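# Move two cart bottles upright into fridge, close door

## Task

Lift each of the two bottles off the cart and set both standing upright inside the refrigerator, then close the refrigerator door completely. At the end the cart has to rest on its wheels and the robot has to be upright, neither fallen nor leaning. A glass bottle dropping any real distance, or the refrigerator door being banged open or closed, counts as failure. Anything that stays in place only because the robot is holding it is not counted as achieved.

## Robot and tools

Robot: a Hello Robot Stretch 4, about 1.6 m tall. It has an omni-wheel base (rim within 0.23 m of the base origin), a lift riding up a mast, a single arm that telescopes straight forward, a three-joint wrist and a two-finger gripper. There is one arm, so every joint target goes in one flat set keyed by joint name.

Frames: the base frame sits on the floor beneath the base centre, x forward, y left, z up. hand_pose is reported in it (a point between the open fingertips; the printed value may be somewhat off). The odometry frame is the base frame as it was when the scene began. base_odometry counts wheel rotation only, so slipping shows up as travel; heading runs -3.142 to 3.142, left positive.

execute_actions: argument "actions" is a list holding exactly one action, or empty (then it only reports state and images). Optional "cameras": a list from head_camera, head_left_camera, head_right_camera, wrist_camera, all; omitted, null or ["all"] gives every camera, [] gives none. An action may hold "base", "joints" or both, plus optional "pace" and "contact_limits"; alternatively it holds only {"end_of_arm": "enable_torque"}, which re-powers wrist or gripper motors that shut off after a torque_fault. The motions in one action begin together and may finish at different moments; none runs past 15 s.
- "base": exactly one key, each a relative move from where the base last reported itself. translate_m: metres straight ahead (forward positive), -2 to 2. strafe_m: metres sideways (left positive), -2 to 2. rotate_rad: radians in place (counter-clockwise seen from above positive), -3.2 to 3.2.
- "joints": absolute targets by name. lift_m 0 to 1.2 m. arm_m 0 to 0.55 m extension. wrist_yaw_rad -1.134 to 4.276 (0 points forward, positive turns left, 3.14 is folded back; past 3.4 the arm may obstruct). wrist_pitch_rad -1.117 to 4.259 (0 level, 1.57 pointing down). wrist_roll_rad -1.117 to 4.259 (0 puts both fingers level; positive turns clockwise when viewed from behind the gripper). gripper_m -0.038 to 0.141, the fingertip gap in metres; negative means fingers pressing together. Targets outside a joint's range get clipped and the result notes it; any other out-of-range number or unknown key rejects the whole call with no motion. Joints or the base left out of an action may still be driving toward an earlier target.
- "pace": "slow", "default", "fast" or "max" (base up to 0.1/0.3/0.4/0.6 m/s and 1/2/3/4 rad/s). With the lift above 0.2 m, base speed is reduced further, down to 0.3 m/s and 1 rad/s at full height.
- "contact_limits": only key arm_m, a value 0 (gentlest) to 0.75 (firmest), default 0.5; how hard the arm may push before halting.
Example: {"base": {"translate_m": 0.3}, "joints": {"gripper_m": 0.05}, "pace": "fast"}. At scene start, lift_m 0.4 together with wrist_yaw_rad 0 unfolds the wrist.

wait: "seconds" 0 to 10; commands nothing new, then returns state and images as an empty action would.

zoom_image: "camera" (one of the four) and "region" [x0, y0, x1, y1] in pixels of that camera's newest full image, origin top-left, at most 504 by 504.

finished_scene: "scene" is the current scene's number. It ends the scene permanently after the last command has been held, and reports success; the next scene's task appears there. Replying with no tool call ends everything.

Cameras: head_camera (420x560) on the mast top, looking forward and down; turn the base to look elsewhere. head_left_camera and head_right_camera (fisheye, 420x672) beside it, aimed more steeply, showing the base and arm. wrist_camera (616x392) behind the fingers, fingertips near the image bottom. Calibration is given as K and T_world_to_cam (base frame to camera, metres), with small errors.

Result lines: joint_positions; base_status and joint_status per motion: "done" (for the base, wheels turned the full amount even if slipping), "off_target" (stopped short, maybe still pushing), "contact_stop_at_<key>" (hit something; that part holds or goes slack), "limit_stop_at_<name>" (built-in limit, e.g. tilt over 6 degrees or own_body self-collision), "time_out", "torque_fault" (wrist or gripper motor limp until enable_torque). on_its_own describes uncommanded behaviour; "held at" is a held target, not the actual position. lidar_m: 12 distances in metres, 30-degree sectors, first straight ahead, counting counter-clockwise (4th left, 7th behind, 10th right); "-" is nothing seen or closer than 0.25 m; glass and thin legs may be missed. wrist_depth_mm: 7x7 median depths, 100 to 2000, clear objects omitted. turned_by_wheels versus turned_by_imu differing by over about 0.1 rad signals a bump or slip. base_tilt in degrees, forward and right positive. motor_effort in percent (peak in brackets); a firm grasp changes gripper_m effort, and a load pushes wrist_pitch_rad effort away from 0. Wheel efforts positive mean turning right.

Gripping: command a gap smaller than the object; deeper squeeze grips harder and pulls the object in. The gripper reading does not prove a grasp. Fingers pressed onto a surface can jam; raise the lift.

Avoid: dropping bottles, hitting or slamming the fridge door, tipping the cart. Do not drive or turn with over 1 kg in hand while arm_m exceeds 0.2, especially at fast paces; strong or high pulls can tip the robot. A tilt stop leaves lift, arm and wheels slack. Keep wrist moves gentle to avoid torque faults. Loose objects may occasionally be nudged by something. Faster robot motion is better.

Each tool is called as a command line: name --argument value for each argument, lists and objects as JSON in quotes; but a table of rows of numbers goes row by row, as --pt "numbers of a row", without its own name.

## Session

execute_actions --actions '[]'

Scene clock: 0.00 s.
base_odometry: x=+0.000 y=+0.000 heading=+0.000 (m, m, rad; odometry frame)
turned_by_wheels: +0.000 (rad since the last result)
turned_by_imu: +0.000 (rad since the last result)
base_tilt: forward=-0.5 right=+0.0 (deg)
lidar_m: 1.19 1.20 1.55 0.86 1.20 1.79 1.92 2.57 0.91 0.82 0.84 1.06
base_status: not commanded
joint_positions: lift_m=+0.138 arm_m=+0.001 wrist_yaw_rad=+3.060 wrist_pitch_rad=+0.007 wrist_roll_rad=-0.014 gripper_m=+0.057
joint_status: not commanded
motor_effort: lift_m=+19 arm_m=+0 wrist_yaw_rad=-1 wrist_pitch_rad=-7 wrist_roll_rad=+2 gripper_m=-2 wheel_0=+0 wheel_1=+0 wheel_2=+0 (%)
hand_pose: x=-0.1089 y=+0.1107 z=+0.3144 quat_wxyz=(+0.041, -0.004, -0.007, +0.999) (m; base frame)
wrist_depth_mm: - 142 - - 1921 - - / - 129 - - 1983 - - / - 130 200 - 1983 - - / 114 142 - - 1921 - - / 1708 - - - 1983 - - / 1060 1118 196 1255 195 1255 1255 / 768 768 778 141 809 788 866
pictures: head_camera, head_left_camera, head_right_camera, wrist_camera
Images, in order (width x height): head_camera 420x560, head_left_camera 420x672, head_right_camera 420x672, wrist_camera 616x392.

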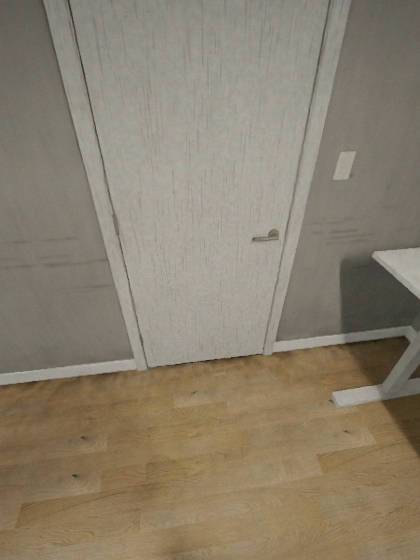

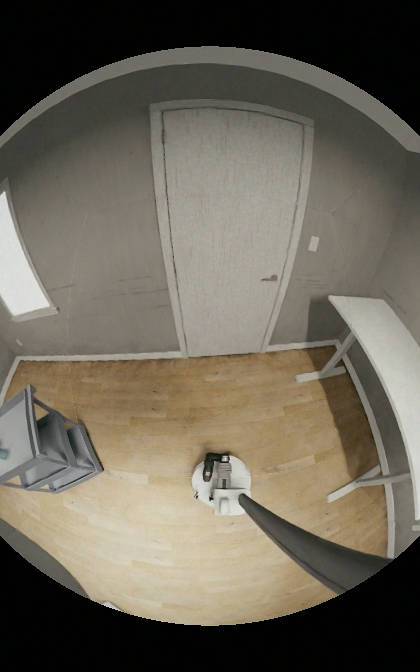

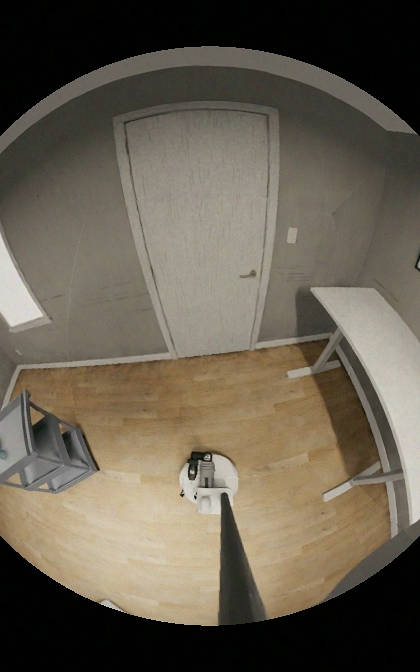

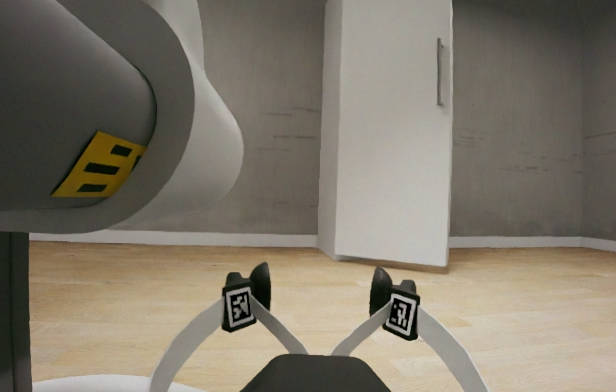

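execute_actions --actions '[{"base":{"rotate_rad":2.2},"joints":{"lift_m":0.75,"wrist_yaw_rad":0},"pace":"fast"}]'

Scene clock: 6.90 s.
base_odometry: x=+0.000 y=+0.000 heading=+2.200 (m, m, rad; odometry frame)
turned_by_wheels: +2.200 (rad since the last result)
turned_by_imu: +2.240 (rad since the last result)
base_tilt: forward=-0.5 right=+0.1 (deg)
lidar_m: 3.21 1.80 2.31 2.36 0.88 0.84 0.87 1.19 1.19 1.27 1.09 0.86
base_status: done
joint_positions: lift_m=+0.750 arm_m=+0.001 wrist_yaw_rad=+0.000 wrist_pitch_rad=+0.007 wrist_roll_rad=-0.014 gripper_m=+0.057
joint_status: all done
motor_effort: lift_m=+23(22) arm_m=+0(0) wrist_yaw_rad=-3(11) wrist_pitch_rad=-8(8) wrist_roll_rad=+3(2) gripper_m=-4(1) wheel_0=-3(10) wheel_1=-1(10) wheel_2=-1(7) (%)
hand_pose: x=+0.4600 y=-0.0873 z=+0.9258 quat_wxyz=(+1.000, -0.007, +0.004, +0.000) (m; base frame)
wrist_depth_mm: 1397 - - - - - - / 1430 - - - - - - / 1464 - - - - - - / 1397 - - - - - - / 1397 - - - - 946 1160 / 1430 - 196 - 195 - 559 / 1464 1863 - 141 - 1078 1025
pictures: head_camera, head_left_camera, head_right_camera, wrist_camera
camera_calibration (this result's frames):
wrist_camera: T_world_to_cam=[[0.0464504, -0.997519, 0.0528895, -0.142179], [0.0150595, -0.0522414, -0.998521, 0.97474], [0.998807, 0.0471782, 0.0125955, -0.243797], [0, 0, 0, 1]] pos_world=[0.235431, -0.0794023, 0.983889]
Images, in order (width x height): head_camera 420x560, head_left_camera 420x672, head_right_camera 420x672, wrist_camera 616x392.

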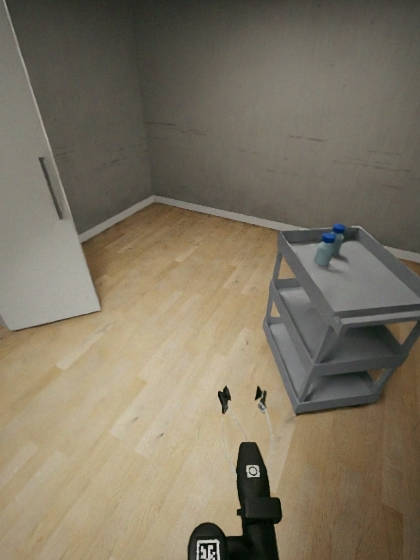

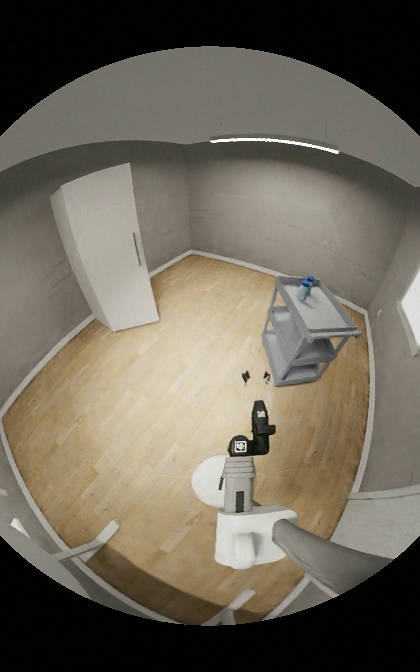

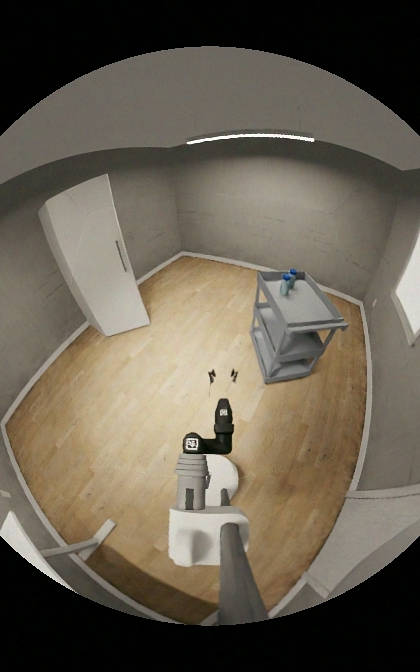

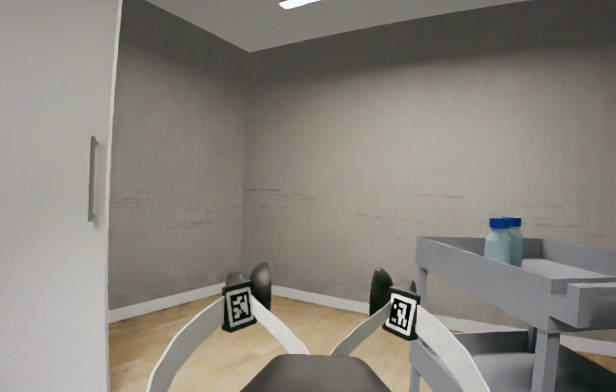

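execute_actions --actions '[{"base":{"translate_m":0.75},"joints":{"lift_m":0.8,"gripper_m":0.12,"wrist_pitch_rad":0.3},"pace":"fast"}]' --cameras '[]'

execute_actions --actions '[{"base":{"rotate_rad":-0.79},"pace":"fast"}]' --cameras '["head_camera","wrist_camera"]'

Scene clock: 39.50 s.
base_odometry: x=-0.441 y=+0.606 heading=+2.200 (m, m, rad; odometry frame)
turned_by_wheels: +0.000 (rad since the last result)
turned_by_imu: +0.002 (rad since the last result)
base_tilt: forward=-0.4 right=+0.2 (deg)
lidar_m: 2.55 1.16 1.25 2.24 2.40 1.48 1.55 1.65 1.59 0.45 0.47 0.59
base_status: done
joint_positions: lift_m=+0.800 arm_m=+0.001 wrist_yaw_rad=+0.000 wrist_pitch_rad=+0.302 wrist_roll_rad=-0.014 gripper_m=+0.120
joint_status: all done
motor_effort: lift_m=+23(23) arm_m=+0(0) wrist_yaw_rad=-2(2) wrist_pitch_rad=-7(7) wrist_roll_rad=+2(3) gripper_m=+1(0) wheel_0=+2(6) wheel_1=+1(6) wheel_2=+1(13) (%)
hand_pose: x=+0.4469 y=-0.0874 z=+0.8921 quat_wxyz=(+0.989, -0.007, +0.150, +0.001) (m; base frame)
wrist_depth_mm: 1756 - - - - 1921 1708 / 1808 - - - - - 1756 / 1808 - - - - 1983 1808 / 1921 - - - - - 1921 / 1921 - - - - - 1921 / 1618 1661 201 1756 1661 1576 1708 / 1366 1336 1366 145 1397 1366 891
pictures: none
No camera images: the call's "cameras" was empty. Leave "cameras" out to get every camera's image.

Scene clock: 40.97 s.
base_odometry: x=-0.441 y=+0.606 heading=+1.410 (m, m, rad; odometry frame)
turned_by_wheels: -0.790 (rad since the last result)
turned_by_imu: -0.804 (rad since the last result)
base_tilt: forward=-0.5 right=+0.2 (deg)
lidar_m: 0.49 2.45 2.53 1.16 1.49 2.48 1.49 1.50 1.72 1.59 0.46 0.45
base_status: done
joint_positions: lift_m=+0.800 arm_m=+0.001 wrist_yaw_rad=+0.000 wrist_pitch_rad=+0.302 wrist_roll_rad=-0.014 gripper_m=+0.120
joint_status: not commanded
motor_effort: lift_m=+23(23) arm_m=+0(0) wrist_yaw_rad=-1(1) wrist_pitch_rad=-7(7) wrist_roll_rad=+3(3) gripper_m=+1(1) wheel_0=+2(8) wheel_1=+0(6) wheel_2=+0(9) (%)
hand_pose: x=+0.4469 y=-0.0875 z=+0.8921 quat_wxyz=(+0.989, -0.007, +0.150, +0.001) (m; base frame)
wrist_depth_mm: 1863 1921 - - - 1921 1576 / 1863 - - - - 1983 1576 / 1983 - - - - - 1537 / - - 634 496 723 654 591 / - - 407 500 504 508 504 / 1708 1618 202 329 270 340 375 / 1366 1336 699 146 272 223 306
pictures: head_camera, wrist_camera
camera_calibration (this result's frames):
wrist_camera: T_world_to_cam=[[0.0592933, -0.997546, 0.0372372, -0.13172], [-0.275553, -0.0522094, -0.959867, 1.03673], [0.959455, 0.0466529, -0.277973, 0.0464832], [0, 0, 0, 1]] pos_world=[0.248886, -0.0794382, 1.01295]
Images, in order (width x height): head_camera 420x560, wrist_camera 616x392.

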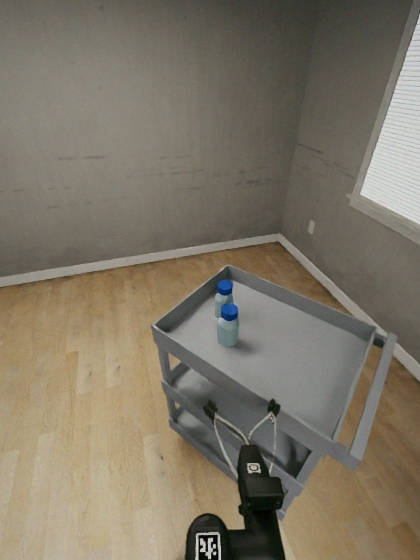

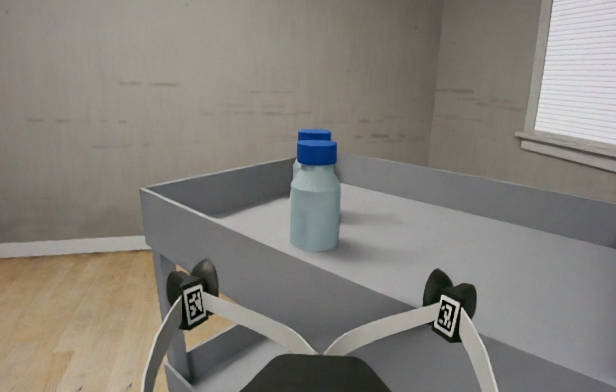

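execute_actions --actions '[{"joints":{"arm_m":0.2,"lift_m":0.81}}]' --cameras '["head_camera","wrist_camera"]'

Scene clock: 48.67 s.
base_odometry: x=-0.441 y=+0.606 heading=+1.410 (m, m, rad; odometry frame)
turned_by_wheels: +0.000 (rad since the last result)
turned_by_imu: +0.001 (rad since the last result)
base_tilt: forward=-0.4 right=+0.1 (deg)
lidar_m: 0.50 2.46 2.53 1.16 1.47 2.49 1.50 1.50 1.74 1.59 0.45 0.43
base_status: not commanded
joint_positions: lift_m=+0.810 arm_m=+0.199 wrist_yaw_rad=+0.000 wrist_pitch_rad=+0.302 wrist_roll_rad=-0.014 gripper_m=+0.120
joint_status: all done
motor_effort: lift_m=+23(23) arm_m=+6(6) wrist_yaw_rad=-1(1) wrist_pitch_rad=-7(7) wrist_roll_rad=+2(2) gripper_m=-1(1) wheel_0=+2(2) wheel_1=+0(1) wheel_2=+0(0) (%)
hand_pose: x=+0.6453 y=-0.0874 z=+0.9021 quat_wxyz=(+0.989, -0.007, +0.150, +0.001) (m; base frame)
wrist_depth_mm: 1661 1808 1921 1983 - 1863 1464 / 1756 1808 1921 - - 1863 1464 / 1808 1983 - - - - 1464 / 1921 1921 - 322 634 1808 1537 / 1983 407 480 301 530 496 449 / 1537 357 201 306 373 353 389 / 1366 244 317 146 309 307 319
pictures: head_camera, wrist_camera
camera_calibration (this result's frames):
wrist_camera: T_world_to_cam=[[0.0595208, -0.997532, 0.0372336, -0.143931], [-0.2756, -0.0522716, -0.95985, 1.10093], [0.959428, 0.0468695, -0.278031, -0.140989], [0, 0, 0, 1]] pos_world=[0.447252, -0.0794207, 1.02289]
Images, in order (width x height): head_camera 420x560, wrist_camera 616x392.

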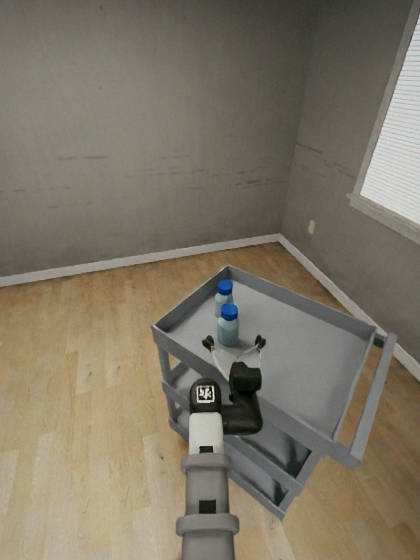

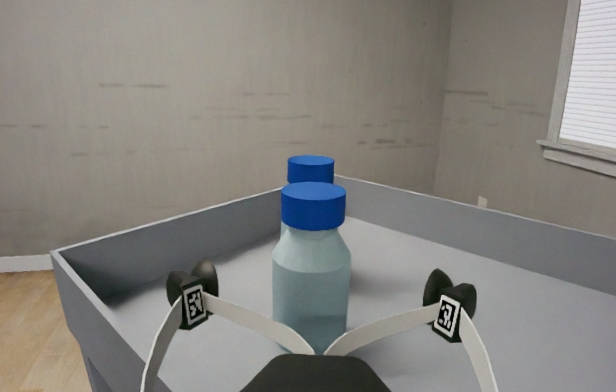

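execute_actions --actions '[{"joints":{"arm_m":0.3,"lift_m":0.775}}]' --cameras '["head_camera","wrist_camera"]'

Scene clock: 58.57 s.
base_odometry: x=-0.441 y=+0.606 heading=+1.410 (m, m, rad; odometry frame)
turned_by_wheels: +0.000 (rad since the last result)
turned_by_imu: +0.001 (rad since the last result)
base_tilt: forward=-0.5 right=+0.1 (deg)
lidar_m: 0.50 2.45 2.50 1.17 1.48 2.50 1.50 1.51 1.73 1.58 0.46 0.44
base_status: not commanded
joint_positions: lift_m=+0.775 arm_m=+0.299 wrist_yaw_rad=+0.000 wrist_pitch_rad=+0.302 wrist_roll_rad=-0.014 gripper_m=+0.120
joint_status: all done
motor_effort: lift_m=+15(21) arm_m=+6(6) wrist_yaw_rad=-1(0) wrist_pitch_rad=-7(7) wrist_roll_rad=+2(2) gripper_m=+0(0) wheel_0=+2(2) wheel_1=+0(0) wheel_2=-1(0) (%)
hand_pose: x=+0.7453 y=-0.0874 z=+0.8677 quat_wxyz=(+0.989, -0.007, +0.151, +0.001) (m; base frame)
wrist_depth_mm: 1618 1708 1808 1921 1983 1863 1464 / 1661 1808 1808 - - 1863 1464 / 1756 1863 1921 - - 1863 1430 / 1808 1921 1983 185 517 1708 1464 / 296 336 399 191 449 421 379 / 286 315 198 189 211 298 329 / 256 252 259 145 263 262 270
pictures: head_camera, wrist_camera
camera_calibration (this result's frames):
wrist_camera: T_world_to_cam=[[0.0594917, -0.997534, 0.0372288, -0.148587], [-0.275678, -0.0522626, -0.959828, 1.09554], [0.959407, 0.0468386, -0.278108, -0.246417], [0, 0, 0, 1]] pos_world=[0.547271, -0.0794232, 0.988533]
Images, in order (width x height): head_camera 420x560, wrist_camera 616x392.

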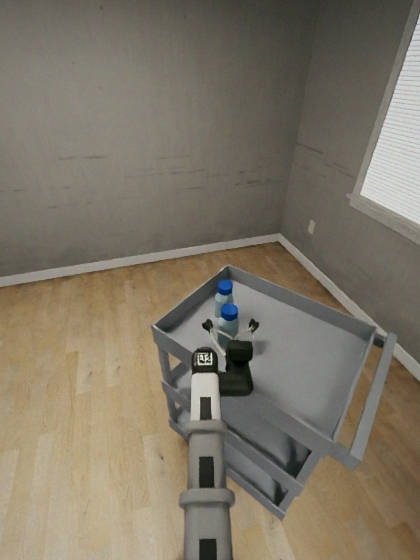

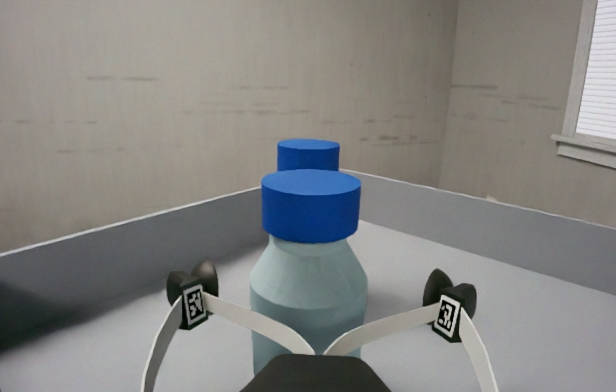

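execute_actions --actions '[{"joints":{"lift_m":0.75,"arm_m":0.305}}]' --cameras '[]'

execute_actions --actions '[{"joints":{"gripper_m":0.015}}]' --cameras '["wrist_camera"]'

execute_actions --actions '[{"joints":{"lift_m":0.83}}]' --cameras '["wrist_camera"]'

Scene clock: 67.30 s.
base_odometry: x=-0.441 y=+0.606 heading=+1.410 (m, m, rad; odometry frame)
turned_by_wheels: +0.000 (rad since the last result)
turned_by_imu: +0.001 (rad since the last result)
base_tilt: forward=-0.6 right=+0.2 (deg)
lidar_m: 0.51 2.45 2.54 1.16 1.47 2.49 1.47 1.48 1.72 1.59 0.46 0.44
base_status: not commanded
joint_positions: lift_m=+0.756 arm_m=+0.304 wrist_yaw_rad=+0.000 wrist_pitch_rad=+0.294 wrist_roll_rad=-0.012 gripper_m=+0.120
joint_status: lift_m contact_stop (moved -0.019 of -0.025); the others done
on_its_own: lift_m is slack since a contact_stop (your +0.750 is given up)
motor_effort: lift_m=+15(16) arm_m=+0(5) wrist_yaw_rad=-1(1) wrist_pitch_rad=+16(26) wrist_roll_rad=-1(5) gripper_m=-1(2) wheel_0=+2(2) wheel_1=-1(1) wheel_2=+0(1) (%)
hand_pose: x=+0.7510 y=-0.0874 z=+0.8511 quat_wxyz=(+0.989, -0.006, +0.146, +0.001) (m; base frame)
wrist_depth_mm: 1618 1661 1756 1921 - 1921 1537 / 1661 1756 1863 1983 - 1863 1499 / 1708 1863 1983 1983 - 1921 1430 / 1808 1863 427 173 492 449 1430 / 287 330 389 182 430 404 375 / 282 301 195 178 212 286 315 / 243 238 246 145 250 248 255
pictures: none
No camera images: the call's "cameras" was empty. Leave "cameras" out to get every camera's image.

not run: a stop came earlier in this reply.

not run: a stop came earlier in this reply.

execute_actions --actions '[{"joints":{"lift_m":0.795,"arm_m":0.315,"wrist_pitch_rad":0.45}}]' --cameras '["wrist_camera"]'

Scene clock: 73.03 s.
base_odometry: x=-0.441 y=+0.606 heading=+1.410 (m, m, rad; odometry frame)
turned_by_wheels: +0.000 (rad since the last result)
turned_by_imu: +0.001 (rad since the last result)
base_tilt: forward=-0.5 right=+0.1 (deg)
lidar_m: 0.50 2.46 2.53 1.15 1.47 2.47 1.51 1.51 1.70 1.57 0.47 0.43
base_status: not commanded
joint_positions: lift_m=+0.795 arm_m=+0.314 wrist_yaw_rad=+0.000 wrist_pitch_rad=+0.452 wrist_roll_rad=-0.013 gripper_m=+0.120
joint_status: all done
motor_effort: lift_m=+23(24) arm_m=+5(5) wrist_yaw_rad=-3(5) wrist_pitch_rad=-6(17) wrist_roll_rad=+2(0) gripper_m=-2(1) wheel_0=+2(2) wheel_1=+0(1) wheel_2=+0(1) (%)
hand_pose: x=+0.7446 y=-0.0873 z=+0.8469 quat_wxyz=(+0.975, -0.007, +0.224, +0.002) (m; base frame)
wrist_depth_mm: 1576 1661 1661 1863 1983 1863 1464 / 1661 1756 1921 1983 - 1983 1464 / 1808 1921 1921 197 504 1756 1464 / 1863 343 397 163 459 418 370 / 286 329 334 177 355 355 353 / 272 276 195 179 212 260 281 / 233 230 235 145 236 233 240
pictures: wrist_camera
camera_calibration (this result's frames):
wrist_camera: T_world_to_cam=[[0.064577, -0.997526, 0.0277631, -0.14347], [-0.415667, -0.052181, -0.908019, 1.13581], [0.907222, 0.047097, -0.418008, -0.0941947], [0, 0, 0, 1]] pos_world=[0.56684, -0.0794109, 0.99595]
Images, in order (width x height): wrist_camera 616x392.

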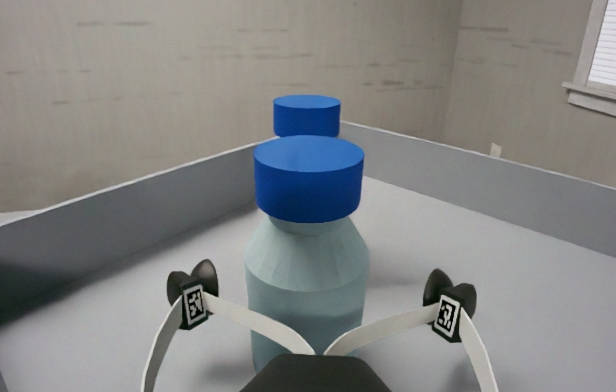

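execute_actions --actions '[{"joints":{"gripper_m":0.015}}]' --cameras '["wrist_camera"]'

execute_actions --actions '[{"joints":{"lift_m":0.87}}]' --cameras '["wrist_camera","head_left_camera"]'

Scene clock: 81.03 s.
base_odometry: x=-0.441 y=+0.606 heading=+1.410 (m, m, rad; odometry frame)
turned_by_wheels: +0.000 (rad since the last result)
turned_by_imu: +0.001 (rad since the last result)
base_tilt: forward=-0.4 right=+0.0 (deg)
lidar_m: 0.50 2.46 2.52 1.16 1.50 2.47 1.51 1.50 1.71 1.58 0.47 0.44
base_status: not commanded
joint_positions: lift_m=+0.795 arm_m=+0.314 wrist_yaw_rad=+0.000 wrist_pitch_rad=+0.457 wrist_roll_rad=-0.013 gripper_m=+0.015
joint_status: all done
motor_effort: lift_m=+23(23) arm_m=+5(5) wrist_yaw_rad=-2(2) wrist_pitch_rad=-20(21) wrist_roll_rad=+2(2) gripper_m=-21(22) wheel_0=+1(2) wheel_1=+0(1) wheel_2=+0(0) (%)
hand_pose: x=+0.7440 y=-0.0873 z=+0.8457 quat_wxyz=(+0.974, -0.007, +0.226, +0.002) (m; base frame)
wrist_depth_mm: 1537 1661 1756 1863 1921 1863 1464 / 1618 1708 1808 1921 - 1863 1464 / 1708 1863 1921 173 477 1808 1499 / 1863 338 399 148 407 413 368 / 286 324 342 160 332 347 349 / 267 272 185 160 180 277 276 / 229 224 230 167 224 223 236
pictures: wrist_camera
camera_calibration (this result's frames):
wrist_camera: T_world_to_cam=[[0.0647956, -0.997519, 0.0275267, -0.143346], [-0.42009, -0.0522882, -0.905975, 1.13596], [0.905166, 0.0471395, -0.422435, -0.0888906], [0, 0, 0, 1]] pos_world=[0.566956, -0.0794023, 0.99555]
Images, in order (width x height): wrist_camera 616x392.

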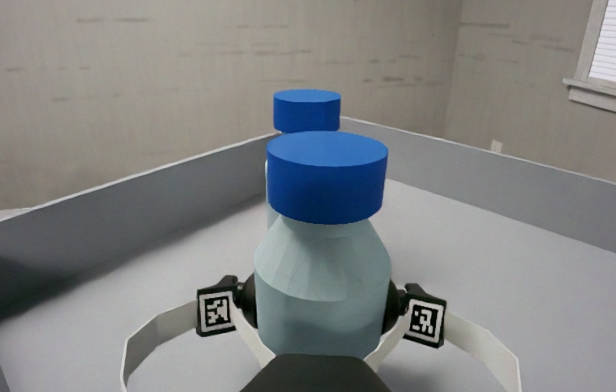

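Scene clock: 82.30 s.
base_odometry: x=-0.441 y=+0.606 heading=+1.410 (m, m, rad; odometry frame)
turned_by_wheels: +0.000 (rad since the last result)
turned_by_imu: +0.000 (rad since the last result)
base_tilt: forward=-0.3 right=+0.1 (deg)
lidar_m: 0.50 2.46 2.53 1.15 1.49 2.48 1.48 1.50 1.71 1.58 0.46 0.45
base_status: not commanded
joint_positions: lift_m=+0.870 arm_m=+0.314 wrist_yaw_rad=+0.000 wrist_pitch_rad=+0.457 wrist_roll_rad=-0.013 gripper_m=+0.015
joint_status: all done
motor_effort: lift_m=+25(27) arm_m=+5(5) wrist_yaw_rad=-2(2) wrist_pitch_rad=-19(21) wrist_roll_rad=+3(1) gripper_m=-20(20) wheel_0=+1(2) wheel_1=-1(0) wheel_2=+0(0) (%)
hand_pose: x=+0.7440 y=-0.0873 z=+0.9205 quat_wxyz=(+0.974, -0.007, +0.226, +0.002) (m; base frame)
wrist_depth_mm: 1618 1661 1708 1863 1921 1863 1430 / 1661 1808 1863 1983 - 1863 1499 / 1756 1863 1983 173 - 1983 1499 / 1863 - - 147 492 1921 1499 / 1756 382 424 160 459 433 394 / 303 347 185 161 180 382 379 / 306 310 317 167 306 306 325
pictures: head_left_camera, wrist_camera
camera_calibration (this result's frames):
wrist_camera: T_world_to_cam=[[0.0647633, -0.997521, 0.0275285, -0.145392], [-0.420065, -0.0522749, -0.905987, 1.20378], [0.90518, 0.047111, -0.422409, -0.0573061], [0, 0, 0, 1]] pos_world=[0.566952, -0.0794048, 1.0704]
Images, in order (width x height): head_left_camera 420x672, wrist_camera 616x392.

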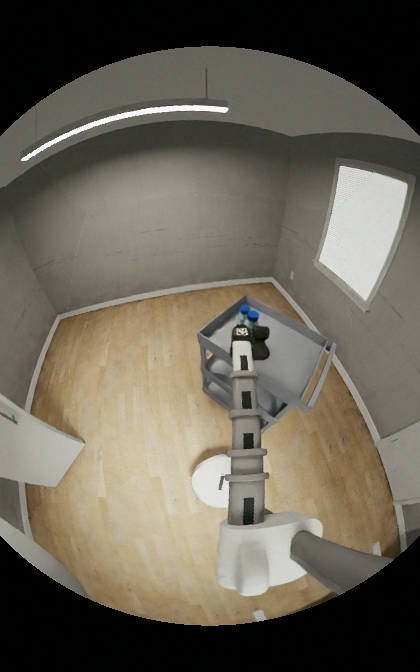

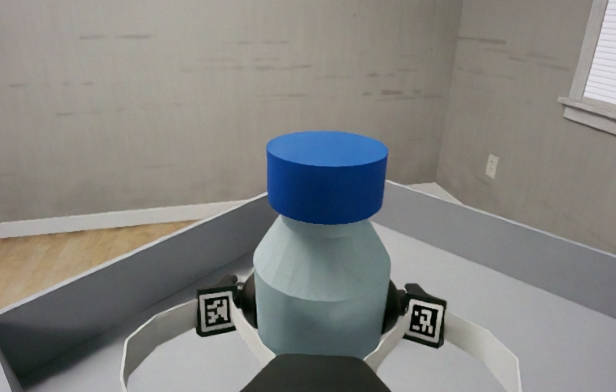

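execute_actions --actions '[{"joints":{"arm_m":0.0,"lift_m":0.89}}]' --cameras '[]'

execute_actions --actions '[{"base":{"rotate_rad":1.02}}]' --cameras '[]'

execute_actions --actions '[{"base":{"translate_m":1.3},"pace":"fast"}]' --cameras '[]'

execute_actions --actions '[{"base":{"rotate_rad":1.5}}]'

Scene clock: 99.60 s.
base_odometry: x=-0.441 y=+0.606 heading=+1.410 (m, m, rad; odometry frame)
turned_by_wheels: +0.000 (rad since the last result)
turned_by_imu: +0.001 (rad since the last result)
base_tilt: forward=-0.4 right=+0.1 (deg)
lidar_m: 0.40 2.45 2.54 1.18 1.48 2.49 1.48 1.49 1.69 1.59 0.47 0.43
base_status: not commanded
joint_positions: lift_m=+0.890 arm_m=+0.002 wrist_yaw_rad=+0.000 wrist_pitch_rad=+0.457 wrist_roll_rad=-0.013 gripper_m=+0.015
joint_status: all done
motor_effort: lift_m=+26(27) arm_m=-6(6) wrist_yaw_rad=-1(3) wrist_pitch_rad=-21(21) wrist_roll_rad=+2(2) gripper_m=-21(19) wheel_0=+2(1) wheel_1=+0(0) wheel_2=-1(0) (%)
hand_pose: x=+0.4314 y=-0.0875 z=+0.9404 quat_wxyz=(+0.974, -0.007, +0.227, +0.001) (m; base frame)
wrist_depth_mm: 1808 1921 - - - 1921 1499 / 1921 - - - - 1983 1537 / - - - 173 759 1983 1618 / - - 634 147 609 640 597 / 1863 1863 473 160 500 521 517 / 1499 1537 185 161 180 413 413 / 1281 1255 715 167 285 263 353
pictures: none
No camera images: the call's "cameras" was empty. Leave "cameras" out to get every camera's image.

Scene clock: 101.33 s.
base_odometry: x=-0.441 y=+0.606 heading=+2.430 (m, m, rad; odometry frame)
turned_by_wheels: +1.020 (rad since the last result)
turned_by_imu: +1.039 (rad since the last result)
base_tilt: forward=-0.3 right=+0.1 (deg)
lidar_m: 0.40 1.16 1.42 2.46 1.47 1.49 1.88 1.59 0.49 0.43 0.50 0.78
base_status: done
joint_positions: lift_m=+0.890 arm_m=+0.002 wrist_yaw_rad=+0.000 wrist_pitch_rad=+0.457 wrist_roll_rad=-0.013 gripper_m=+0.015
joint_status: not commanded
motor_effort: lift_m=+24(25) arm_m=-6(6) wrist_yaw_rad=-1(5) wrist_pitch_rad=-20(20) wrist_roll_rad=+2(2) gripper_m=-18(20) wheel_0=-2(10) wheel_1=+0(9) wheel_2=-1(6) (%)
hand_pose: x=+0.4314 y=-0.0874 z=+0.9406 quat_wxyz=(+0.974, -0.007, +0.226, +0.002) (m; base frame)
wrist_depth_mm: 1160 1808 - - - - 1756 / 831 1921 - - - - 1808 / 904 - - 172 - - 1863 / 976 - - 147 - - 1983 / 1042 1808 1921 160 1921 1983 1921 / 1138 1182 185 160 180 1537 1576 / 1205 1229 1281 167 1229 1255 1281
pictures: none
No camera images: the call's "cameras" was empty. Leave "cameras" out to get every camera's image.

Scene clock: 106.13 s.
base_odometry: x=-1.426 y=+1.455 heading=+2.430 (m, m, rad; odometry frame)
turned_by_wheels: +0.000 (rad since the last result)
turned_by_imu: +0.003 (rad since the last result)
base_tilt: forward=-0.4 right=+0.2 (deg)
lidar_m: 0.42 1.30 0.82 0.65 0.58 2.57 2.94 0.94 1.17 1.79 1.50 1.49
base_status: done
joint_positions: lift_m=+0.890 arm_m=+0.002 wrist_yaw_rad=+0.000 wrist_pitch_rad=+0.457 wrist_roll_rad=-0.013 gripper_m=+0.015
joint_status: not commanded
motor_effort: lift_m=+24(24) arm_m=-6(6) wrist_yaw_rad=-2(3) wrist_pitch_rad=-20(21) wrist_roll_rad=+2(2) gripper_m=-19(19) wheel_0=+2(8) wheel_1=+1(3) wheel_2=+2(9) (%)
hand_pose: x=+0.4314 y=-0.0874 z=+0.9406 quat_wxyz=(+0.974, -0.007, +0.226, +0.002) (m; base frame)
wrist_depth_mm: 904 1060 1281 1537 1336 1118 991 / 946 1118 1366 1576 1430 1160 991 / 991 1160 1430 173 1430 1255 1060 / 1060 1229 1499 147 1499 1281 1118 / 1118 1308 1576 159 1576 1336 1182 / 1138 1308 186 161 180 1366 1229 / 1205 1229 1281 167 1255 1229 1255
pictures: none
No camera images: the call's "cameras" was empty. Leave "cameras" out to get every camera's image.

Scene clock: 108.17 s.
base_odometry: x=-1.426 y=+1.455 heading=-2.353 (m, m, rad; odometry frame)
turned_by_wheels: +1.500 (rad since the last result)
turned_by_imu: +1.527 (rad since the last result)
base_tilt: forward=-0.4 right=+0.0 (deg)
lidar_m: 0.40 0.56 2.59 2.70 0.92 1.05 1.88 1.50 1.49 1.61 1.29 0.95
base_status: done
joint_positions: lift_m=+0.890 arm_m=+0.002 wrist_yaw_rad=+0.000 wrist_pitch_rad=+0.457 wrist_roll_rad=-0.013 gripper_m=+0.015
joint_status: not commanded
motor_effort: lift_m=+24(24) arm_m=-6(6) wrist_yaw_rad=+0(6) wrist_pitch_rad=-21(21) wrist_roll_rad=+1(2) gripper_m=-20(21) wheel_0=-1(8) wheel_1=+0(5) wheel_2=+0(7) (%)
hand_pose: x=+0.4314 y=-0.0874 z=+0.9407 quat_wxyz=(+0.974, -0.007, +0.226, +0.002) (m; base frame)
wrist_depth_mm: 384 647 917 1060 530 809 809 / 387 647 917 960 564 891 831 / 387 640 1042 173 627 931 878 / 384 627 1078 148 691 1008 917 / 389 615 1098 160 778 1098 946 / 418 539 185 161 179 1118 976 / 455 504 1182 167 1042 1118 1042
pictures: head_camera, head_left_camera, head_right_camera, wrist_camera
camera_calibration (this result's frames):
wrist_camera: T_world_to_cam=[[0.0646043, -0.997531, 0.0275227, -0.125666], [-0.420098, -0.0522039, -0.905976, 1.09068], [0.905176, 0.0469677, -0.422433, 0.234209], [0, 0, 0, 1]] pos_world=[0.25431, -0.0794181, 1.09052]
Images, in order (width x height): head_camera 420x560, head_left_camera 420x672, head_right_camera 420x672, wrist_camera 616x392.

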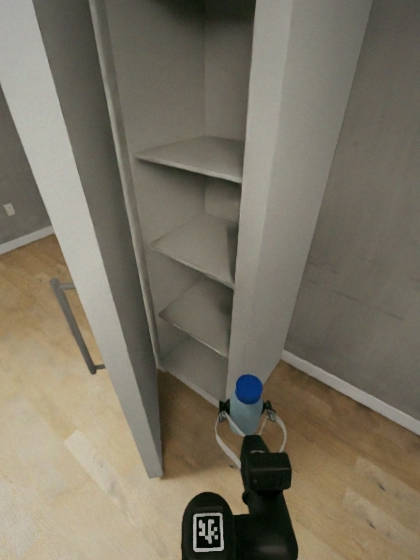

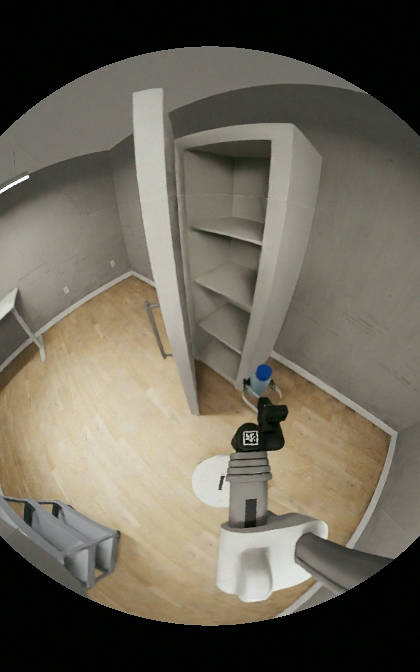

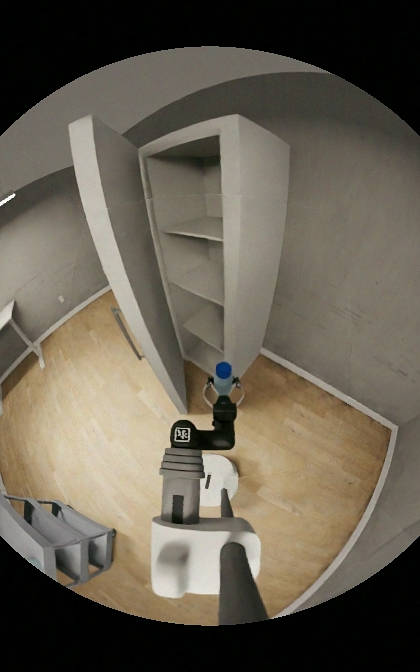

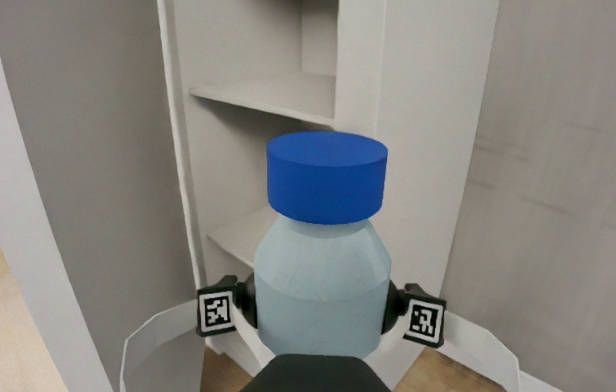

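execute_actions --actions '[{"base":{"strafe_m":0.115},"joints":{"lift_m":0.99,"arm_m":0.15}}]' --cameras '[]'

execute_actions --actions '[{"base":{"translate_m":0.24}}]'

Scene clock: 131.60 s.
base_odometry: x=-1.344 y=+1.374 heading=-2.353 (m, m, rad; odometry frame)
turned_by_wheels: +0.000 (rad since the last result)
turned_by_imu: +0.001 (rad since the last result)
base_tilt: forward=-0.5 right=+0.2 (deg)
lidar_m: 0.53 0.55 2.45 2.58 0.84 0.88 2.01 1.60 1.59 1.70 1.37 0.83
base_status: done
joint_positions: lift_m=+0.990 arm_m=+0.149 wrist_yaw_rad=+0.000 wrist_pitch_rad=+0.457 wrist_roll_rad=-0.013 gripper_m=+0.015
joint_status: all done
motor_effort: lift_m=+25(28) arm_m=+6(6) wrist_yaw_rad=+0(4) wrist_pitch_rad=-20(21) wrist_roll_rad=+2(2) gripper_m=-20(18) wheel_0=+0(9) wheel_1=-1(10) wheel_2=+1(3) (%)
hand_pose: x=+0.5788 y=-0.0874 z=+1.0406 quat_wxyz=(+0.974, -0.007, +0.226, +0.002) (m; base frame)
wrist_depth_mm: 236 394 715 891 878 377 521 / 238 394 759 960 931 404 676 / 237 394 798 173 788 433 809 / 235 384 866 148 496 469 878 / 232 379 904 160 517 591 917 / 228 332 186 161 179 788 960 / 237 309 820 167 585 647 991
pictures: none
No camera images: the call's "cameras" was empty. Leave "cameras" out to get every camera's image.

Scene clock: 133.83 s.
base_odometry: x=-1.513 y=+1.204 heading=-2.353 (m, m, rad; odometry frame)
turned_by_wheels: +0.000 (rad since the last result)
turned_by_imu: +0.001 (rad since the last result)
base_tilt: forward=-0.5 right=+0.0 (deg)
lidar_m: 0.31 0.31 2.38 2.48 1.17 1.03 2.18 1.76 1.73 1.44 1.16 0.60
base_status: done
joint_positions: lift_m=+0.990 arm_m=+0.149 wrist_yaw_rad=+0.000 wrist_pitch_rad=+0.457 wrist_roll_rad=-0.013 gripper_m=+0.015
joint_status: not commanded
motor_effort: lift_m=+25(25) arm_m=+6(6) wrist_yaw_rad=-1(1) wrist_pitch_rad=-20(20) wrist_roll_rad=+2(1) gripper_m=-19(19) wheel_0=+1(6) wheel_1=+1(6) wheel_2=-1(9) (%)
hand_pose: x=+0.5788 y=-0.0874 z=+1.0405 quat_wxyz=(+0.974, -0.007, +0.226, +0.002) (m; base frame)
wrist_depth_mm: 309 466 539 683 691 591 530 / 309 496 569 732 732 621 554 / 307 512 603 172 732 647 569 / 304 504 585 148 521 591 217 / 301 484 654 160 424 449 229 / 294 427 185 161 180 266 241 / 287 397 759 167 768 264 251
pictures: head_camera, head_left_camera, head_right_camera, wrist_camera
camera_calibration (this result's frames):
wrist_camera: T_world_to_cam=[[0.0644298, -0.997543, 0.0275188, -0.137881], [-0.420163, -0.0521297, -0.90595, 1.24311], [0.905159, 0.0468078, -0.422489, 0.142983], [0, 0, 0, 1]] pos_world=[0.401769, -0.0794325, 1.1904]
Images, in order (width x height): head_camera 420x560, head_left_camera 420x672, head_right_camera 420x672, wrist_camera 616x392.

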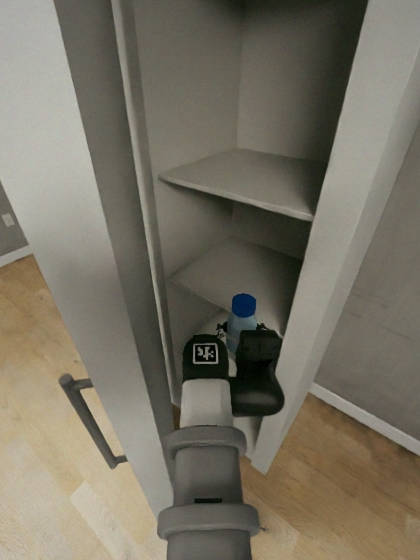

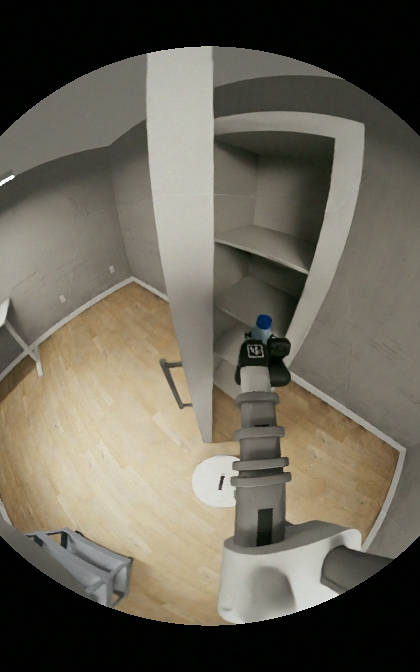

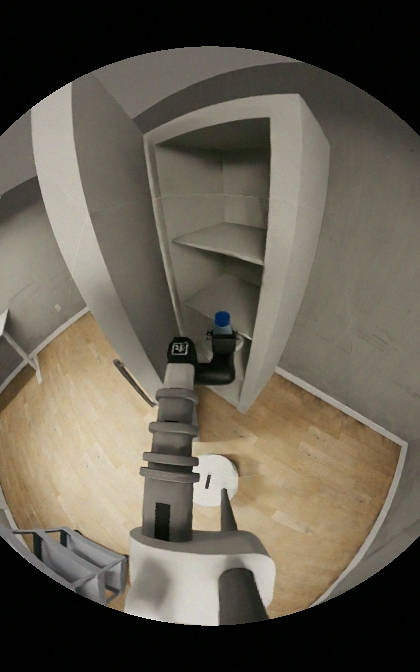

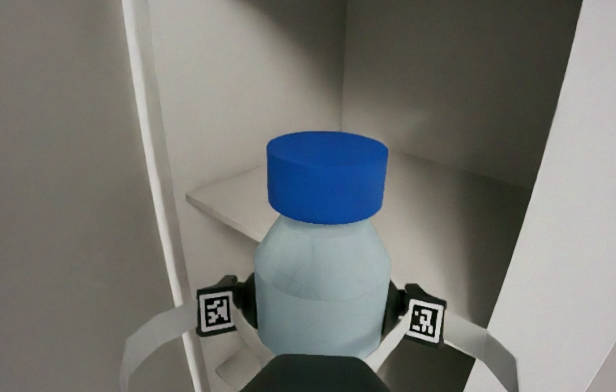

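execute_actions --actions '[{"joints":{"lift_m":0.975,"arm_m":0.53},"contact_limits":{"arm_m":0.25}}]' --cameras '["head_camera","wrist_camera"]'

execute_actions --actions '[{"joints":{"lift_m":0.94},"pace":"slow"}]' --cameras '[]'

Scene clock: 144.47 s.
base_odometry: x=-1.513 y=+1.204 heading=-2.353 (m, m, rad; odometry frame)
turned_by_wheels: +0.000 (rad since the last result)
turned_by_imu: +0.001 (rad since the last result)
base_tilt: forward=-0.6 right=+0.1 (deg)
lidar_m: 0.32 0.30 2.35 2.44 1.15 1.01 2.18 1.74 1.75 1.46 1.17 0.61
base_status: not commanded
joint_positions: lift_m=+0.975 arm_m=+0.529 wrist_yaw_rad=+0.000 wrist_pitch_rad=+0.457 wrist_roll_rad=-0.013 gripper_m=+0.015
joint_status: all done
motor_effort: lift_m=+17(23) arm_m=+6(7) wrist_yaw_rad=-2(2) wrist_pitch_rad=-20(21) wrist_roll_rad=+3(3) gripper_m=-18(20) wheel_0=+2(1) wheel_1=+1(1) wheel_2=-1(1) (%)
contact_limits: arm_m 0.25
hand_pose: x=+0.9588 y=-0.0874 z=+1.0262 quat_wxyz=(+0.974, -0.007, +0.226, +0.002) (m; base frame)
wrist_depth_mm: 196 227 276 347 392 332 300 / 202 236 291 368 410 347 312 / 211 248 307 173 418 368 324 / 221 264 329 148 433 384 338 / 231 276 340 160 399 392 353 / 241 279 185 161 180 336 332 / 252 271 277 167 268 267 282
pictures: head_camera, wrist_camera
camera_calibration (this result's frames):
wrist_camera: T_world_to_cam=[[0.0646613, -0.997528, 0.0275243, -0.162135], [-0.420071, -0.0522281, -0.905987, 1.38972], [0.905185, 0.0470201, -0.42241, -0.207113], [0, 0, 0, 1]] pos_world=[0.781741, -0.0794133, 1.17605]
Images, in order (width x height): head_camera 420x560, wrist_camera 616x392.

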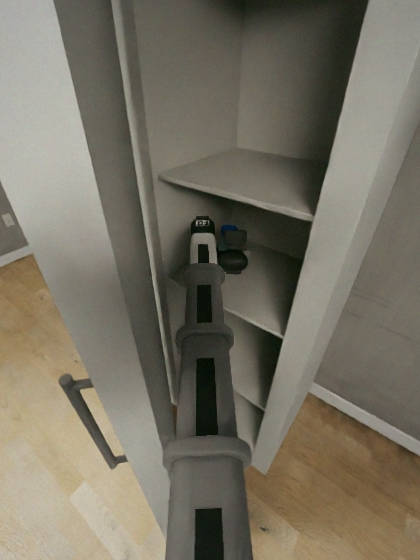

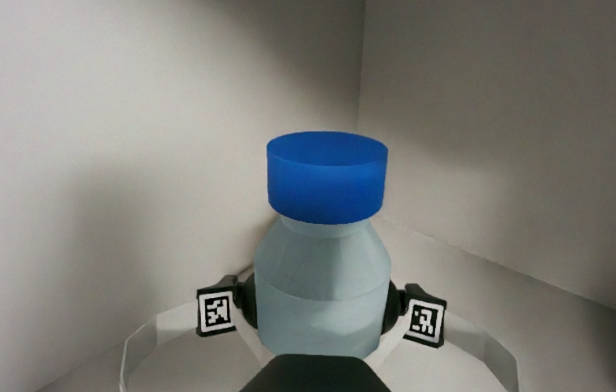

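Scene clock: 145.60 s.
base_odometry: x=-1.513 y=+1.204 heading=-2.353 (m, m, rad; odometry frame)
turned_by_wheels: +0.000 (rad since the last result)
turned_by_imu: +0.000 (rad since the last result)
base_tilt: forward=-0.4 right=+0.2 (deg)
lidar_m: 0.31 0.32 2.36 2.44 1.14 1.04 2.19 1.75 1.73 1.46 1.17 0.63
base_status: not commanded
joint_positions: lift_m=+0.940 arm_m=+0.529 wrist_yaw_rad=+0.000 wrist_pitch_rad=+0.457 wrist_roll_rad=-0.013 gripper_m=+0.015
joint_status: all done
motor_effort: lift_m=+17(16) arm_m=+6(6) wrist_yaw_rad=-2(1) wrist_pitch_rad=-21(21) wrist_roll_rad=+2(2) gripper_m=-18(18) wheel_0=+1(1) wheel_1=+1(1) wheel_2=-1(1) (%)
hand_pose: x=+0.9588 y=-0.0874 z=+0.9912 quat_wxyz=(+0.974, -0.007, +0.226, +0.002) (m; base frame)
wrist_depth_mm: 196 226 276 349 389 330 297 / 202 237 291 370 413 349 309 / 212 249 307 172 418 366 324 / 221 263 329 147 418 387 338 / 231 274 327 160 342 357 340 / 241 268 186 161 180 286 283 / 236 230 237 166 229 230 243
pictures: none
No camera images: the call's "cameras" was empty. Leave "cameras" out to get every camera's image.

execute_actions --actions '[{"joints":{"lift_m":0.933,"gripper_m":0.11}}]' --cameras '["wrist_camera"]'

Scene clock: 152.17 s.
base_odometry: x=-1.513 y=+1.204 heading=-2.353 (m, m, rad; odometry frame)
turned_by_wheels: +0.000 (rad since the last result)
turned_by_imu: +0.001 (rad since the last result)
base_tilt: forward=-0.5 right=+0.2 (deg)
lidar_m: 0.33 0.31 2.35 2.44 1.16 1.04 2.19 1.75 1.73 1.46 1.18 0.61
base_status: not commanded
joint_positions: lift_m=+0.933 arm_m=+0.529 wrist_yaw_rad=+0.000 wrist_pitch_rad=+0.452 wrist_roll_rad=-0.013 gripper_m=+0.110
joint_status: all done
motor_effort: lift_m=+17(17) arm_m=+6(6) wrist_yaw_rad=-1(2) wrist_pitch_rad=-8(21) wrist_roll_rad=+3(2) gripper_m=-2(18) wheel_0=+1(2) wheel_1=+1(1) wheel_2=-1(1) (%)
hand_pose: x=+0.9593 y=-0.0874 z=+0.9853 quat_wxyz=(+0.975, -0.007, +0.224, +0.001) (m; base frame)
wrist_depth_mm: 196 226 276 349 392 332 298 / 203 236 293 368 407 349 309 / 211 250 307 347 424 366 325 / 220 263 329 163 424 382 336 / 231 274 330 176 340 351 340 / 240 266 196 179 191 270 281 / 232 228 239 144 234 229 240
pictures: wrist_camera
camera_calibration (this result's frames):
wrist_camera: T_world_to_cam=[[0.0641898, -0.99755, 0.0277989, -0.160955], [-0.416256, -0.0520815, -0.907755, 1.35098], [0.906979, 0.0466972, -0.418579, -0.230365], [0, 0, 0, 1]] pos_world=[0.781623, -0.0794423, 1.13441]
Images, in order (width x height): wrist_camera 616x392.

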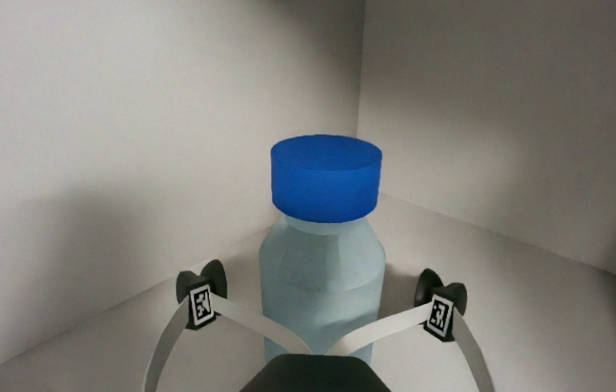

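execute_actions --actions '[{"base":{"translate_m":-0.6},"joints":{"arm_m":0.05},"pace":"fast"}]' --cameras '[]'

execute_actions --actions '[{"base":{"rotate_rad":2.165},"joints":{"lift_m":0.86,"gripper_m":0.12,"arm_m":0.15},"pace":"fast"}]' --cameras '["head_camera","wrist_camera"]'

Scene clock: 165.67 s.
base_odometry: x=-1.091 y=+1.629 heading=-2.353 (m, m, rad; odometry frame)
turned_by_wheels: +0.000 (rad since the last result)
turned_by_imu: +0.001 (rad since the last result)
base_tilt: forward=-0.4 right=+0.1 (deg)
lidar_m: 0.90 2.78 2.63 0.85 0.65 0.91 1.71 1.34 1.36 1.51 1.65 1.24
base_status: done
joint_positions: lift_m=+0.933 arm_m=+0.051 wrist_yaw_rad=+0.000 wrist_pitch_rad=+0.452 wrist_roll_rad=-0.013 gripper_m=+0.110
joint_status: all done
motor_effort: lift_m=+17(17) arm_m=-6(7) wrist_yaw_rad=-1(1) wrist_pitch_rad=-8(8) wrist_roll_rad=+3(2) gripper_m=-1(0) wheel_0=-3(9) wheel_1=+0(5) wheel_2=-2(11) (%)
hand_pose: x=+0.4814 y=-0.0875 z=+0.9854 quat_wxyz=(+0.975, -0.007, +0.224, +0.001) (m; base frame)
wrist_depth_mm: - - 627 1308 831 1078 1060 / - - 609 1229 904 1160 1078 / - - 866 1464 960 1229 1118 / - - 798 1464 1025 1336 1182 / 1921 - 1160 1661 1118 1430 1205 / 1576 1618 196 1499 1098 1430 1308 / 1366 1336 1281 144 1336 1336 1308
pictures: none
No camera images: the call's "cameras" was empty. Leave "cameras" out to get every camera's image.

Scene clock: 168.17 s.
base_odometry: x=-1.091 y=+1.629 heading=-0.188 (m, m, rad; odometry frame)
turned_by_wheels: +2.165 (rad since the last result)
turned_by_imu: +2.204 (rad since the last result)
base_tilt: forward=-0.3 right=+0.2 (deg)
lidar_m: 0.65 2.08 1.60 1.35 1.35 1.56 1.63 1.19 0.91 3.12 2.59 0.68
base_status: done
joint_positions: lift_m=+0.860 arm_m=+0.149 wrist_yaw_rad=+0.000 wrist_pitch_rad=+0.452 wrist_roll_rad=-0.013 gripper_m=+0.120
joint_status: all done
motor_effort: lift_m=+16(16) arm_m=+5(7) wrist_yaw_rad=-2(0) wrist_pitch_rad=-6(7) wrist_roll_rad=+1(3) gripper_m=+0(2) wheel_0=-2(9) wheel_1=+0(7) wheel_2=-1(5) (%)
hand_pose: x=+0.5795 y=-0.0874 z=+0.9125 quat_wxyz=(+0.975, -0.007, +0.224, +0.002) (m; base frame)
wrist_depth_mm: 1430 1464 1618 1756 1808 1921 - / 1464 1537 1708 1808 1921 - - / 1576 1708 759 831 878 809 - / 1661 1863 549 554 634 661 - / 1756 1708 445 384 473 866 1921 / 1464 1464 200 377 306 1397 1499 / 1255 1229 683 146 661 1229 1255
pictures: head_camera, wrist_camera
camera_calibration (this result's frames):
wrist_camera: T_world_to_cam=[[0.0645371, -0.997527, 0.027823, -0.134678], [-0.415905, -0.0522312, -0.907907, 1.1267], [0.907115, 0.047022, -0.418248, 0.0833093], [0, 0, 0, 1]] pos_world=[0.401722, -0.079413, 1.06153]
Images, in order (width x height): head_camera 420x560, wrist_camera 616x392.

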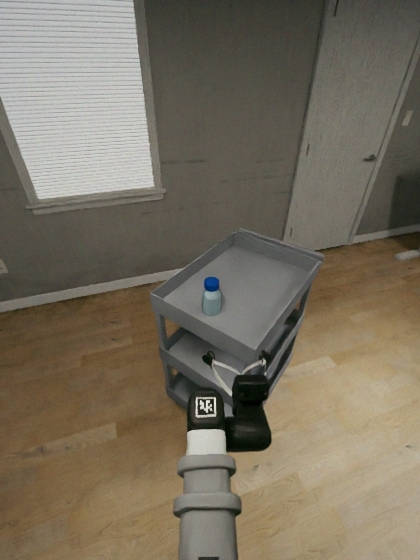

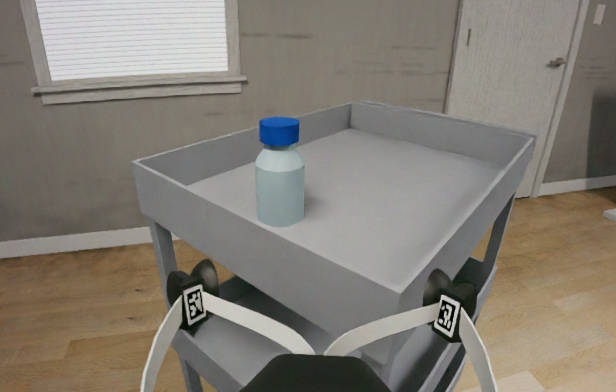

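execute_actions --actions '[{"base":{"rotate_rad":0.065},"joints":{"lift_m":0.88,"arm_m":0.40,"wrist_pitch_rad":0.55}}]' --cameras '["head_camera","wrist_camera"]'

Scene clock: 177.00 s.
base_odometry: x=-1.091 y=+1.629 heading=-0.124 (m, m, rad; odometry frame)
turned_by_wheels: +0.065 (rad since the last result)
turned_by_imu: +0.067 (rad since the last result)
base_tilt: forward=-0.4 right=+0.2 (deg)
lidar_m: 0.66 2.07 1.54 1.36 1.36 1.61 1.63 1.19 0.90 3.39 2.62 0.63
base_status: done
joint_positions: lift_m=+0.880 arm_m=+0.399 wrist_yaw_rad=+0.000 wrist_pitch_rad=+0.552 wrist_roll_rad=-0.013 gripper_m=+0.120
joint_status: all done
motor_effort: lift_m=+23(24) arm_m=+6(6) wrist_yaw_rad=-1(0) wrist_pitch_rad=-6(6) wrist_roll_rad=+2(2) gripper_m=-4(1) wheel_0=-2(7) wheel_1=+1(0) wheel_2=-1(5) (%)
hand_pose: x=+0.8155 y=-0.0874 z=+0.9066 quat_wxyz=(+0.962, -0.006, +0.272, +0.002) (m; base frame)
wrist_depth_mm: 1255 1308 1366 1430 1499 1537 1576 / 1336 1397 1499 1537 1618 1661 1708 / 1430 1499 1576 609 676 640 591 / 1576 1618 466 272 539 539 539 / 1661 392 424 271 430 430 427 / 1308 351 200 286 343 329 351 / 1160 1118 301 146 303 298 306
pictures: head_camera, wrist_camera
camera_calibration (this result's frames):
wrist_camera: T_world_to_cam=[[0.0668255, -0.997538, 0.0212813, -0.145729], [-0.504297, -0.0521719, -0.861953, 1.25], [0.86094, 0.0468683, -0.506542, -0.0155576], [0, 0, 0, 1]] pos_world=[0.653502, -0.0794263, 1.07266]
Images, in order (width x height): head_camera 420x560, wrist_camera 616x392.

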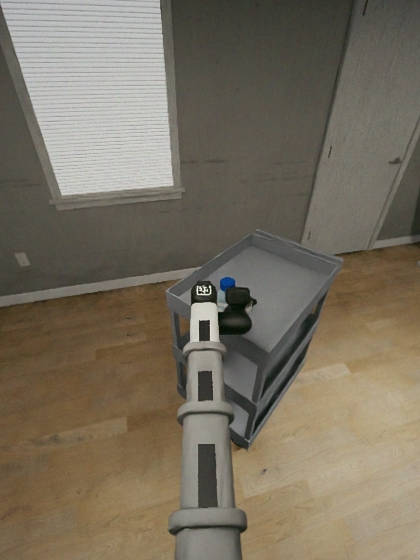

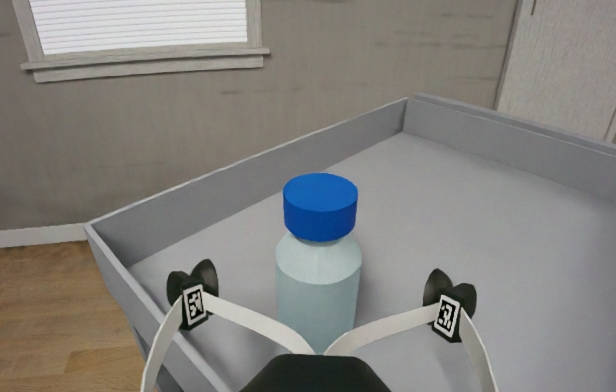

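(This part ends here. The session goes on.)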